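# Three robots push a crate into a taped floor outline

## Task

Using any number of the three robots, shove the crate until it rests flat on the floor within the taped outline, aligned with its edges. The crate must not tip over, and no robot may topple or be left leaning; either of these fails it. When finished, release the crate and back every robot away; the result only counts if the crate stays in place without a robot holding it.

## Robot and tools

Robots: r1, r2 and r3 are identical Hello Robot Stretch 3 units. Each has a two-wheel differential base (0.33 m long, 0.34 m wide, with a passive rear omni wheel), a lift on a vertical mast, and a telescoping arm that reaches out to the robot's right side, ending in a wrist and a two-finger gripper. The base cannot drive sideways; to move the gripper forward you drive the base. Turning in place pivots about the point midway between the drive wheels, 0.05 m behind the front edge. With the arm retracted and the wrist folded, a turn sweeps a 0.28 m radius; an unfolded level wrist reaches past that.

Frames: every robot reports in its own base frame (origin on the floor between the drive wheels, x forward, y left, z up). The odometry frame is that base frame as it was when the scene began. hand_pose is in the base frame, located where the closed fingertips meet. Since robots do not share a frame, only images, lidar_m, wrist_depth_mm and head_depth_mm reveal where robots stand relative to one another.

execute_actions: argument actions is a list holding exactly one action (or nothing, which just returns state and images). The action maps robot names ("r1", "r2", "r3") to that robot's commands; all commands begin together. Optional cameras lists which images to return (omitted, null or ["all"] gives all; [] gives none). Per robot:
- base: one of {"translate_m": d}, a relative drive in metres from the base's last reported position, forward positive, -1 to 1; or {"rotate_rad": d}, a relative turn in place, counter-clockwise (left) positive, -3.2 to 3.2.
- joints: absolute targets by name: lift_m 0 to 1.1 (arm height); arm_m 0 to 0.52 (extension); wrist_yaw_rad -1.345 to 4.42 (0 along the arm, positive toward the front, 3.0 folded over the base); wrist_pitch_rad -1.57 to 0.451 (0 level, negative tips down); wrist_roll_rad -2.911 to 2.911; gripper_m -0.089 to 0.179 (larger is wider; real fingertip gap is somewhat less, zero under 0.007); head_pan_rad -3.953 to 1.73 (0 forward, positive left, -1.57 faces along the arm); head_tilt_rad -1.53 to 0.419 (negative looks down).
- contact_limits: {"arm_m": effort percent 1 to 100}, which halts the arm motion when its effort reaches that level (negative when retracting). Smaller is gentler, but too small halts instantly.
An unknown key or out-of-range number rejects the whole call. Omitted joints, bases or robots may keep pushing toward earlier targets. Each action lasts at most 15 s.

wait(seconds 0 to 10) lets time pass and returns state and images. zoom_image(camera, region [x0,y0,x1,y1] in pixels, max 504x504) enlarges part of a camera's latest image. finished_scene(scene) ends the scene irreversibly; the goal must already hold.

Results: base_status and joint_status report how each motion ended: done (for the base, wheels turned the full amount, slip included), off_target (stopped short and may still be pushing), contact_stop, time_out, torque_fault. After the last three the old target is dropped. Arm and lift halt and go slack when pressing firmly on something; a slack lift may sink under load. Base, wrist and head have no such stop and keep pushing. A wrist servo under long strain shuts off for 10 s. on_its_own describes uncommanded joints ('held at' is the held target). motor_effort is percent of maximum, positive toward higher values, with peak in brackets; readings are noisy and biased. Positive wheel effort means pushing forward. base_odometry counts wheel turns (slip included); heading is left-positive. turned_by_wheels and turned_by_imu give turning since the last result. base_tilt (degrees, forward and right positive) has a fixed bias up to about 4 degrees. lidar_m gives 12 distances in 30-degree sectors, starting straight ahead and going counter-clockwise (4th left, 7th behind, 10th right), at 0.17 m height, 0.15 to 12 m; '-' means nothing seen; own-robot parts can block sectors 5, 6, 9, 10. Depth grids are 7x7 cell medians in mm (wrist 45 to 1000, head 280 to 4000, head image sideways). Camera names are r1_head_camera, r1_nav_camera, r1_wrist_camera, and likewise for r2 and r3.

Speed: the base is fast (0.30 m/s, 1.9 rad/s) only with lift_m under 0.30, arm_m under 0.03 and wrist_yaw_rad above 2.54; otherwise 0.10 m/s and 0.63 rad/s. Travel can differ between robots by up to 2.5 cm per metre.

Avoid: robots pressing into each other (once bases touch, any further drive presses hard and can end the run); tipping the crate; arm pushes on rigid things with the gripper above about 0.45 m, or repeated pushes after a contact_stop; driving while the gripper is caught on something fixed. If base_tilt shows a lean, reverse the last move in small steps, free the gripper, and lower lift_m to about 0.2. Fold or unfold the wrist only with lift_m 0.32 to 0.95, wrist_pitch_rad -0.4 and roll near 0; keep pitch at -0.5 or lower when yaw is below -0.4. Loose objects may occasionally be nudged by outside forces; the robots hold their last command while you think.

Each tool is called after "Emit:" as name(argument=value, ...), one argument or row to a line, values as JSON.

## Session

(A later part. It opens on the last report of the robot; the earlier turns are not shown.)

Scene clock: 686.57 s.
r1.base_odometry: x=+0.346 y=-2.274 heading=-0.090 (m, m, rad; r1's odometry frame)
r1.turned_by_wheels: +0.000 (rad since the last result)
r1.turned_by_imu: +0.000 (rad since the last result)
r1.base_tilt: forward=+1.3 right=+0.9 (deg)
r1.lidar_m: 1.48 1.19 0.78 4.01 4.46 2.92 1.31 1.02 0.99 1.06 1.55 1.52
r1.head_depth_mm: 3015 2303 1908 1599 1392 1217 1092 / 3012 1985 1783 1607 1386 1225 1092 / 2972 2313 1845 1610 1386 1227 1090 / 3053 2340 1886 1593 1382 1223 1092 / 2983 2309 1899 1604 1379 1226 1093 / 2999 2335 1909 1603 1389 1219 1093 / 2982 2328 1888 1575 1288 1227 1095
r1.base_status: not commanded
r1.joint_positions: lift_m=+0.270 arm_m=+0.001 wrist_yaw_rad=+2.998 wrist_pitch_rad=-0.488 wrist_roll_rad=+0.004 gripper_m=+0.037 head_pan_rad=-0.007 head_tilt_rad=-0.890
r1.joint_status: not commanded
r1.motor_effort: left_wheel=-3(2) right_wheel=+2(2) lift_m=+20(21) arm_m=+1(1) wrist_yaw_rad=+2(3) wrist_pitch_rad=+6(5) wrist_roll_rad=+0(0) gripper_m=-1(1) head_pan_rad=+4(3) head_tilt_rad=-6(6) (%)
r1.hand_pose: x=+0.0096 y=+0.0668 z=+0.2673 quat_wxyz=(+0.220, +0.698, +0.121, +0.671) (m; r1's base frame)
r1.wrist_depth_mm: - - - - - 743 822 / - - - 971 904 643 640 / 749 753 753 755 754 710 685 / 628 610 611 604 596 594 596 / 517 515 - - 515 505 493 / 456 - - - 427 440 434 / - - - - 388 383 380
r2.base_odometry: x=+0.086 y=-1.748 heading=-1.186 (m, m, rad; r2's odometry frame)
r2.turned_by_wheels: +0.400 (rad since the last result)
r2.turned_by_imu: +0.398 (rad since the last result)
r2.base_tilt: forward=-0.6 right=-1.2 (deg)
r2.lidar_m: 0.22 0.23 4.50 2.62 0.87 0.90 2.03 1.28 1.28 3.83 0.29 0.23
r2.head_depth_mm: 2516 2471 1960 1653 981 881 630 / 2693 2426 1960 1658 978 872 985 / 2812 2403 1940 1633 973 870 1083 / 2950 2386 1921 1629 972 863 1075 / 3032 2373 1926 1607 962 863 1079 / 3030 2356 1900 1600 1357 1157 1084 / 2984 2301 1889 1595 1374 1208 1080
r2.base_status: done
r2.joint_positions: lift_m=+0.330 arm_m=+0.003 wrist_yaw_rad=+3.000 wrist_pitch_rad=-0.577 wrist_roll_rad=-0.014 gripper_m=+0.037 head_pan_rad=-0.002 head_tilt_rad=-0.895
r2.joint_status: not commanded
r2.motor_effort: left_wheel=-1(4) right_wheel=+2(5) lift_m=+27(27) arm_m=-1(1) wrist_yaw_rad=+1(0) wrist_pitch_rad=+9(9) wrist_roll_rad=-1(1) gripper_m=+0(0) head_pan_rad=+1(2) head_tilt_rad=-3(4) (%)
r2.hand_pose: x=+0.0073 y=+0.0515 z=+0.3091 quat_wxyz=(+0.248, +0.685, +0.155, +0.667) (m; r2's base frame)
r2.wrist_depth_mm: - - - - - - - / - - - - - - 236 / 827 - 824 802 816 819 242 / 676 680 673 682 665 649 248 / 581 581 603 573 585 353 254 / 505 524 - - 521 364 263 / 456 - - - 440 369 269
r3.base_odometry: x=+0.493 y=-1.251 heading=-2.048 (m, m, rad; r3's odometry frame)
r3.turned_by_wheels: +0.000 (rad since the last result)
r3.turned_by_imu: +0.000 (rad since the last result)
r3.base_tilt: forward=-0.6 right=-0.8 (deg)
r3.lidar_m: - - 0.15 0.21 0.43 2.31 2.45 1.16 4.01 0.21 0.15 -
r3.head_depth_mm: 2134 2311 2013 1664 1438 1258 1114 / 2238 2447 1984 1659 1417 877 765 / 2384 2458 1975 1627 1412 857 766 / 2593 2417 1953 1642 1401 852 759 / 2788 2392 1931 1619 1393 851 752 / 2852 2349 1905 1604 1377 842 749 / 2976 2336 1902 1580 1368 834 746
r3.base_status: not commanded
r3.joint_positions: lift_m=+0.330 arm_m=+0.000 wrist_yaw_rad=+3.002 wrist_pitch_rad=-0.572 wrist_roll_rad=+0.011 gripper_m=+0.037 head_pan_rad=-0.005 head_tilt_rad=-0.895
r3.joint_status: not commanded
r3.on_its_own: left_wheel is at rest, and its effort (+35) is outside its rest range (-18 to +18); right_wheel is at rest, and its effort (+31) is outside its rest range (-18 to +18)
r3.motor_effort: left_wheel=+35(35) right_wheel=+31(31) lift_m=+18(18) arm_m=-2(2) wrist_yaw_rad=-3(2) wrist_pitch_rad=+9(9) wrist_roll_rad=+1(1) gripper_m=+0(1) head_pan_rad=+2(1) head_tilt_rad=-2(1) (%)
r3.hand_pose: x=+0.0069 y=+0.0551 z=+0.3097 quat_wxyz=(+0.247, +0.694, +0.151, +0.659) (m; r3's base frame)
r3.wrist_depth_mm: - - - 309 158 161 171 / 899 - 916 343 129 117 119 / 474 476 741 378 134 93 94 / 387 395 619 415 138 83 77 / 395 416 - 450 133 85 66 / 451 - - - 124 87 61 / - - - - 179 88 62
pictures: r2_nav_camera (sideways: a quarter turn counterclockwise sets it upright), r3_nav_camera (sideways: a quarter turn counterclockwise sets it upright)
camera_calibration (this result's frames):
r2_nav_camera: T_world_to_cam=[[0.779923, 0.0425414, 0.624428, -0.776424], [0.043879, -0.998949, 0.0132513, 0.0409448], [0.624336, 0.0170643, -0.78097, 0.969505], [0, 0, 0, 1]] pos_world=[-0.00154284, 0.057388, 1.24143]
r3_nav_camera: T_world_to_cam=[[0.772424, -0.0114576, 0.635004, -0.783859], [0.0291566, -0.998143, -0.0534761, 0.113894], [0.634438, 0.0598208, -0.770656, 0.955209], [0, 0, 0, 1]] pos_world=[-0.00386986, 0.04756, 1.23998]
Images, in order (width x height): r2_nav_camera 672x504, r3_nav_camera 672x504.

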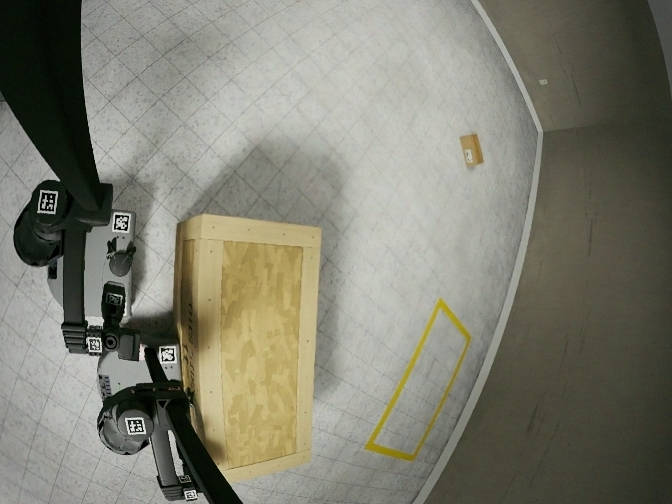

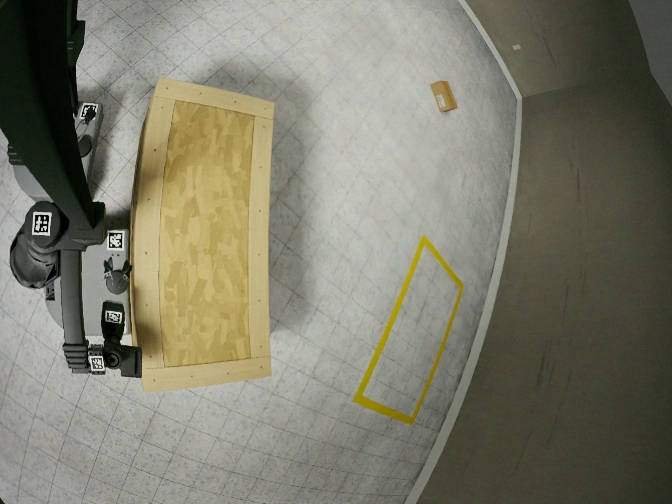

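Emit:
execute_actions(
  actions=[
    {"r2":{"base":{"translate_m":0.16},"joints":{"lift_m":0.7}}},
  ],
  cameras=[],
)

Emit:
execute_actions(
  actions=[
    {"r2":{"base":{"translate_m":0.4}},"r3":{"base":{"translate_m":0.4}}},
  ],
  cameras=["r2_nav_camera","r3_nav_camera"],
)

Scene clock: 711.47 s.
r1.base_odometry: x=+0.346 y=-2.274 heading=-0.090 (m, m, rad; r1's odometry frame)
r1.turned_by_wheels: +0.000 (rad since the last result)
r1.turned_by_imu: -0.001 (rad since the last result)
r1.base_tilt: forward=+1.3 right=+0.8 (deg)
r1.lidar_m: 1.48 1.18 0.92 4.00 4.44 2.93 1.31 1.01 1.00 1.06 1.56 1.52
r1.head_depth_mm: 3009 2332 1902 1606 1384 1225 1093 / 2988 1980 1794 1600 1390 1224 1090 / 3029 2337 1856 1602 1384 1224 1094 / 3027 2331 1906 1609 1389 1222 1092 / 3004 2319 1899 1591 1386 1223 1094 / 3001 2326 1901 1602 1391 1226 1094 / 2985 2323 1909 1573 1383 1226 1091
r1.base_status: not commanded
r1.joint_positions: lift_m=+0.270 arm_m=+0.001 wrist_yaw_rad=+2.998 wrist_pitch_rad=-0.488 wrist_roll_rad=+0.004 gripper_m=+0.037 head_pan_rad=-0.007 head_tilt_rad=-0.890
r1.joint_status: not commanded
r1.motor_effort: left_wheel=-2(2) right_wheel=+2(2) lift_m=+20(20) arm_m=+1(1) wrist_yaw_rad=+3(3) wrist_pitch_rad=+5(5) wrist_roll_rad=+0(0) gripper_m=+0(0) head_pan_rad=+4(4) head_tilt_rad=-6(6) (%)
r1.hand_pose: x=+0.0096 y=+0.0668 z=+0.2673 quat_wxyz=(+0.220, +0.698, +0.121, +0.671) (m; r1's base frame)
r1.wrist_depth_mm: - - - - - 817 851 / 988 - - 953 886 776 889 / 779 749 745 750 741 739 761 / 617 613 597 608 604 603 600 / 512 522 - - 507 499 500 / 459 - - - 425 437 436 / - - - - 382 380 386
r2.base_odometry: x=+0.146 y=-1.896 heading=-1.186 (m, m, rad; r2's odometry frame)
r2.turned_by_wheels: +0.000 (rad since the last result)
r2.turned_by_imu: -0.002 (rad since the last result)
r2.base_tilt: forward=-0.8 right=-1.1 (deg)
r2.lidar_m: - - 0.15 2.78 2.11 0.98 2.19 1.39 0.28 0.24 0.15 -
r2.head_depth_mm: 2412 2467 1967 1652 1428 865 768 / 2530 2440 1960 1639 1410 863 765 / 2728 2409 1940 1629 1412 854 763 / 2834 2406 1916 1611 1405 850 757 / 2973 2366 1908 1615 1389 848 755 / 3036 2333 1909 1606 1375 886 760 / 3020 2310 1896 1590 1364 1211 1082
r2.base_status: done
r2.joint_positions: lift_m=+0.700 arm_m=+0.003 wrist_yaw_rad=+3.000 wrist_pitch_rad=-0.577 wrist_roll_rad=-0.014 gripper_m=+0.037 head_pan_rad=-0.002 head_tilt_rad=-0.895
r2.joint_status: all done
r2.motor_effort: left_wheel=-2(3) right_wheel=+2(6) lift_m=+56(58) arm_m=-1(1) wrist_yaw_rad=+2(1) wrist_pitch_rad=+9(9) wrist_roll_rad=-1(1) gripper_m=+0(0) head_pan_rad=+1(1) head_tilt_rad=-4(4) (%)
r2.hand_pose: x=+0.0073 y=+0.0515 z=+0.6782 quat_wxyz=(+0.248, +0.685, +0.155, +0.667) (m; r2's base frame)
r2.wrist_depth_mm: - - - - - - - / - - - - - - - / - - - - - - - / - - - - - - - / - - - - - - - / 944 912 - 919 948 920 481 / 824 842 830 802 417 428 433
r3.base_odometry: x=+0.493 y=-1.251 heading=-2.048 (m, m, rad; r3's odometry frame)
r3.turned_by_wheels: +0.000 (rad since the last result)
r3.turned_by_imu: -0.001 (rad since the last result)
r3.base_tilt: forward=-0.6 right=-0.8 (deg)
r3.lidar_m: - - 0.15 0.20 1.32 2.31 2.45 1.16 4.02 0.21 0.15 -
r3.head_depth_mm: 2147 2339 2002 1676 1428 1256 1111 / 2283 2417 1979 1658 1421 877 769 / 2409 2416 1964 1642 1407 856 764 / 2564 2426 1961 1628 1398 853 759 / 2772 2385 1933 1625 1392 844 752 / 2831 2344 1906 1614 1381 844 752 / 3044 2341 1874 1582 1370 836 745
r3.base_status: not commanded
r3.joint_positions: lift_m=+0.330 arm_m=+0.000 wrist_yaw_rad=+3.002 wrist_pitch_rad=-0.572 wrist_roll_rad=+0.011 gripper_m=+0.037 head_pan_rad=-0.005 head_tilt_rad=-0.895
r3.joint_status: not commanded
r3.on_its_own: left_wheel is at rest, and its effort (+35) is outside its rest range (-18 to +18); right_wheel is at rest, and its effort (+31) is outside its rest range (-18 to +18)
r3.motor_effort: left_wheel=+35(36) right_wheel=+31(31) lift_m=+18(18) arm_m=-2(2) wrist_yaw_rad=-2(2) wrist_pitch_rad=+9(9) wrist_roll_rad=+1(1) gripper_m=+0(1) head_pan_rad=+2(2) head_tilt_rad=-1(2) (%)
r3.hand_pose: x=+0.0069 y=+0.0551 z=+0.3097 quat_wxyz=(+0.247, +0.694, +0.151, +0.659) (m; r3's base frame)
r3.wrist_depth_mm: - - - 308 158 160 171 / 933 - 586 348 130 117 120 / 725 700 483 382 133 93 94 / 605 401 411 407 138 83 77 / 521 478 - 439 133 85 66 / 464 - - - 123 87 61 / - - - - 178 88 62
pictures: none
No camera images: the call's "cameras" was empty. Leave "cameras" out to get every camera's image.

Scene clock: 718.67 s.
r1.base_odometry: x=+0.346 y=-2.274 heading=-0.090 (m, m, rad; r1's odometry frame)
r1.turned_by_wheels: +0.000 (rad since the last result)
r1.turned_by_imu: -0.001 (rad since the last result)
r1.base_tilt: forward=+1.3 right=+0.9 (deg)
r1.lidar_m: 1.49 1.20 0.93 3.99 4.47 2.92 1.30 1.01 1.00 1.06 1.56 1.53
r1.head_depth_mm: 3023 2336 1893 1603 1389 1221 1095 / 3013 1970 1785 1606 1392 1225 1091 / 3026 2299 1834 1608 1387 1219 1088 / 3037 2334 1901 1598 1387 1225 1092 / 3013 2324 1903 1597 1390 1219 1087 / 2996 2335 1891 1602 1385 1220 1093 / 3013 2333 1905 1561 1384 1219 1093
r1.base_status: not commanded
r1.joint_positions: lift_m=+0.270 arm_m=+0.001 wrist_yaw_rad=+2.998 wrist_pitch_rad=-0.488 wrist_roll_rad=+0.004 gripper_m=+0.037 head_pan_rad=-0.007 head_tilt_rad=-0.890
r1.joint_status: not commanded
r1.motor_effort: left_wheel=-2(2) right_wheel=+2(2) lift_m=+20(20) arm_m=+1(1) wrist_yaw_rad=+2(2) wrist_pitch_rad=+5(5) wrist_roll_rad=+0(0) gripper_m=+0(0) head_pan_rad=+4(4) head_tilt_rad=-6(6) (%)
r1.hand_pose: x=+0.0096 y=+0.0668 z=+0.2673 quat_wxyz=(+0.220, +0.698, +0.121, +0.671) (m; r1's base frame)
r1.wrist_depth_mm: - - - - - 800 845 / - - 989 943 924 797 897 / 769 753 763 763 737 729 725 / 623 616 614 599 594 592 589 / 513 514 - - 514 505 503 / 455 - - - 425 438 439 / - - - - 382 377 381
r2.base_odometry: x=+0.296 y=-2.266 heading=-1.185 (m, m, rad; r2's odometry frame)
r2.turned_by_wheels: +0.001 (rad since the last result)
r2.turned_by_imu: +0.030 (rad since the last result)
r2.base_tilt: forward=-0.7 right=-1.0 (deg)
r2.lidar_m: - - 0.15 2.73 2.12 1.00 2.22 1.41 0.28 0.21 0.15 -
r2.head_depth_mm: 2397 2465 1981 1642 1417 864 769 / 2550 2437 1977 1639 1414 862 766 / 2727 2415 1948 1639 1404 858 763 / 2839 2366 1909 1612 1397 854 759 / 2924 2363 1921 1615 1390 847 756 / 3079 2346 1895 1598 1384 1159 768 / 3026 2323 1882 1580 1380 1215 1076
r2.base_status: translate_m off_target (by the wheels' count: +0.3998 of +0.4000)
r2.joint_positions: lift_m=+0.700 arm_m=+0.003 wrist_yaw_rad=+3.000 wrist_pitch_rad=-0.577 wrist_roll_rad=-0.014 gripper_m=+0.037 head_pan_rad=-0.002 head_tilt_rad=-0.895
r2.joint_status: not commanded
r2.on_its_own: left_wheel is at rest, and its effort (+40) is outside its rest range (-18 to +18)
r2.motor_effort: left_wheel=+40(81) right_wheel=+15(73) lift_m=+43(56) arm_m=+0(1) wrist_yaw_rad=+0(2) wrist_pitch_rad=+9(12) wrist_roll_rad=-1(1) gripper_m=+0(0) head_pan_rad=+1(1) head_tilt_rad=-3(4) (%)
r2.hand_pose: x=+0.0072 y=+0.0517 z=+0.6787 quat_wxyz=(+0.248, +0.685, +0.155, +0.667) (m; r2's base frame)
r2.wrist_depth_mm: - - - - - - - / - - - - - - - / - - - - - - - / - - - - - - - / - - - - - - - / 941 925 - 921 934 935 486 / 836 838 823 827 419 424 430
r3.base_odometry: x=+0.309 y=-1.606 heading=-2.048 (m, m, rad; r3's odometry frame)
r3.turned_by_wheels: +0.000 (rad since the last result)
r3.turned_by_imu: +0.024 (rad since the last result)
r3.base_tilt: forward=-0.6 right=-0.8 (deg)
r3.lidar_m: - - 0.15 0.20 1.33 2.33 2.49 1.18 4.04 0.21 0.15 -
r3.head_depth_mm: 2126 2341 2004 1673 1423 1249 1110 / 2277 2447 1983 1649 1424 862 766 / 2437 2460 1969 1632 1398 862 762 / 2596 2390 1953 1634 1389 856 761 / 2767 2391 1929 1611 1390 846 754 / 2930 2376 1908 1599 1385 844 752 / 3033 2328 1879 1600 1376 839 749
r3.base_status: translate_m off_target (by the wheels' count: +0.3997 of +0.4000)
r3.joint_positions: lift_m=+0.330 arm_m=+0.000 wrist_yaw_rad=+3.002 wrist_pitch_rad=-0.572 wrist_roll_rad=+0.012 gripper_m=+0.037 head_pan_rad=-0.003 head_tilt_rad=-0.894
r3.joint_status: not commanded
r3.on_its_own: left_wheel is at rest, and its effort (+25) is outside its rest range (-18 to +18); right_wheel is at rest, and its effort (+27) is outside its rest range (-18 to +18)
r3.motor_effort: left_wheel=+25(64) right_wheel=+27(62) lift_m=+18(20) arm_m=-1(2) wrist_yaw_rad=-2(3) wrist_pitch_rad=+9(10) wrist_roll_rad=+1(1) gripper_m=+0(0) head_pan_rad=+1(2) head_tilt_rad=-1(2) (%)
r3.hand_pose: x=+0.0069 y=+0.0551 z=+0.3098 quat_wxyz=(+0.247, +0.694, +0.151, +0.659) (m; r3's base frame)
r3.wrist_depth_mm: - - - 308 158 160 171 / 899 - 586 344 130 117 119 / 732 699 482 381 133 93 94 / 605 412 402 401 139 83 77 / 526 502 - 437 133 85 66 / 464 - - - 123 87 61 / - - - - 178 88 62
pictures: r2_nav_camera (sideways: a quarter turn counterclockwise sets it upright), r3_nav_camera (sideways: a quarter turn counterclockwise sets it upright)
camera_calibration (this result's frames):
r2_nav_camera: T_world_to_cam=[[0.780129, 0.042541, 0.62417, -0.776088], [0.0438834, -0.998949, 0.0132361, 0.0409646], [0.624077, 0.0170649, -0.781176, 0.969775], [0, 0, 0, 1]] pos_world=[-0.00156285, 0.0573881, 1.24143]
r3_nav_camera: T_world_to_cam=[[0.772009, -0.0093638, 0.635542, -0.784558], [0.0318978, -0.998061, -0.0534521, 0.113846], [0.63481, 0.0615379, -0.770214, 0.954632], [0, 0, 0, 1]] pos_world=[-0.00395552, 0.0475327, 1.23998]
Images, in order (width x height): r2_nav_camera 672x504, r3_nav_camera 672x504.

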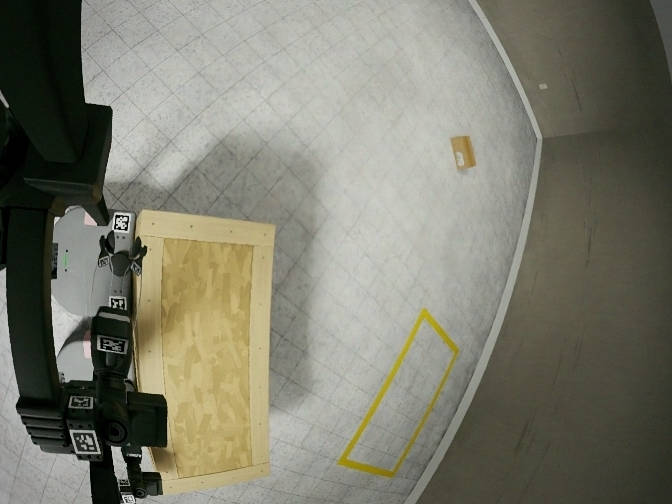

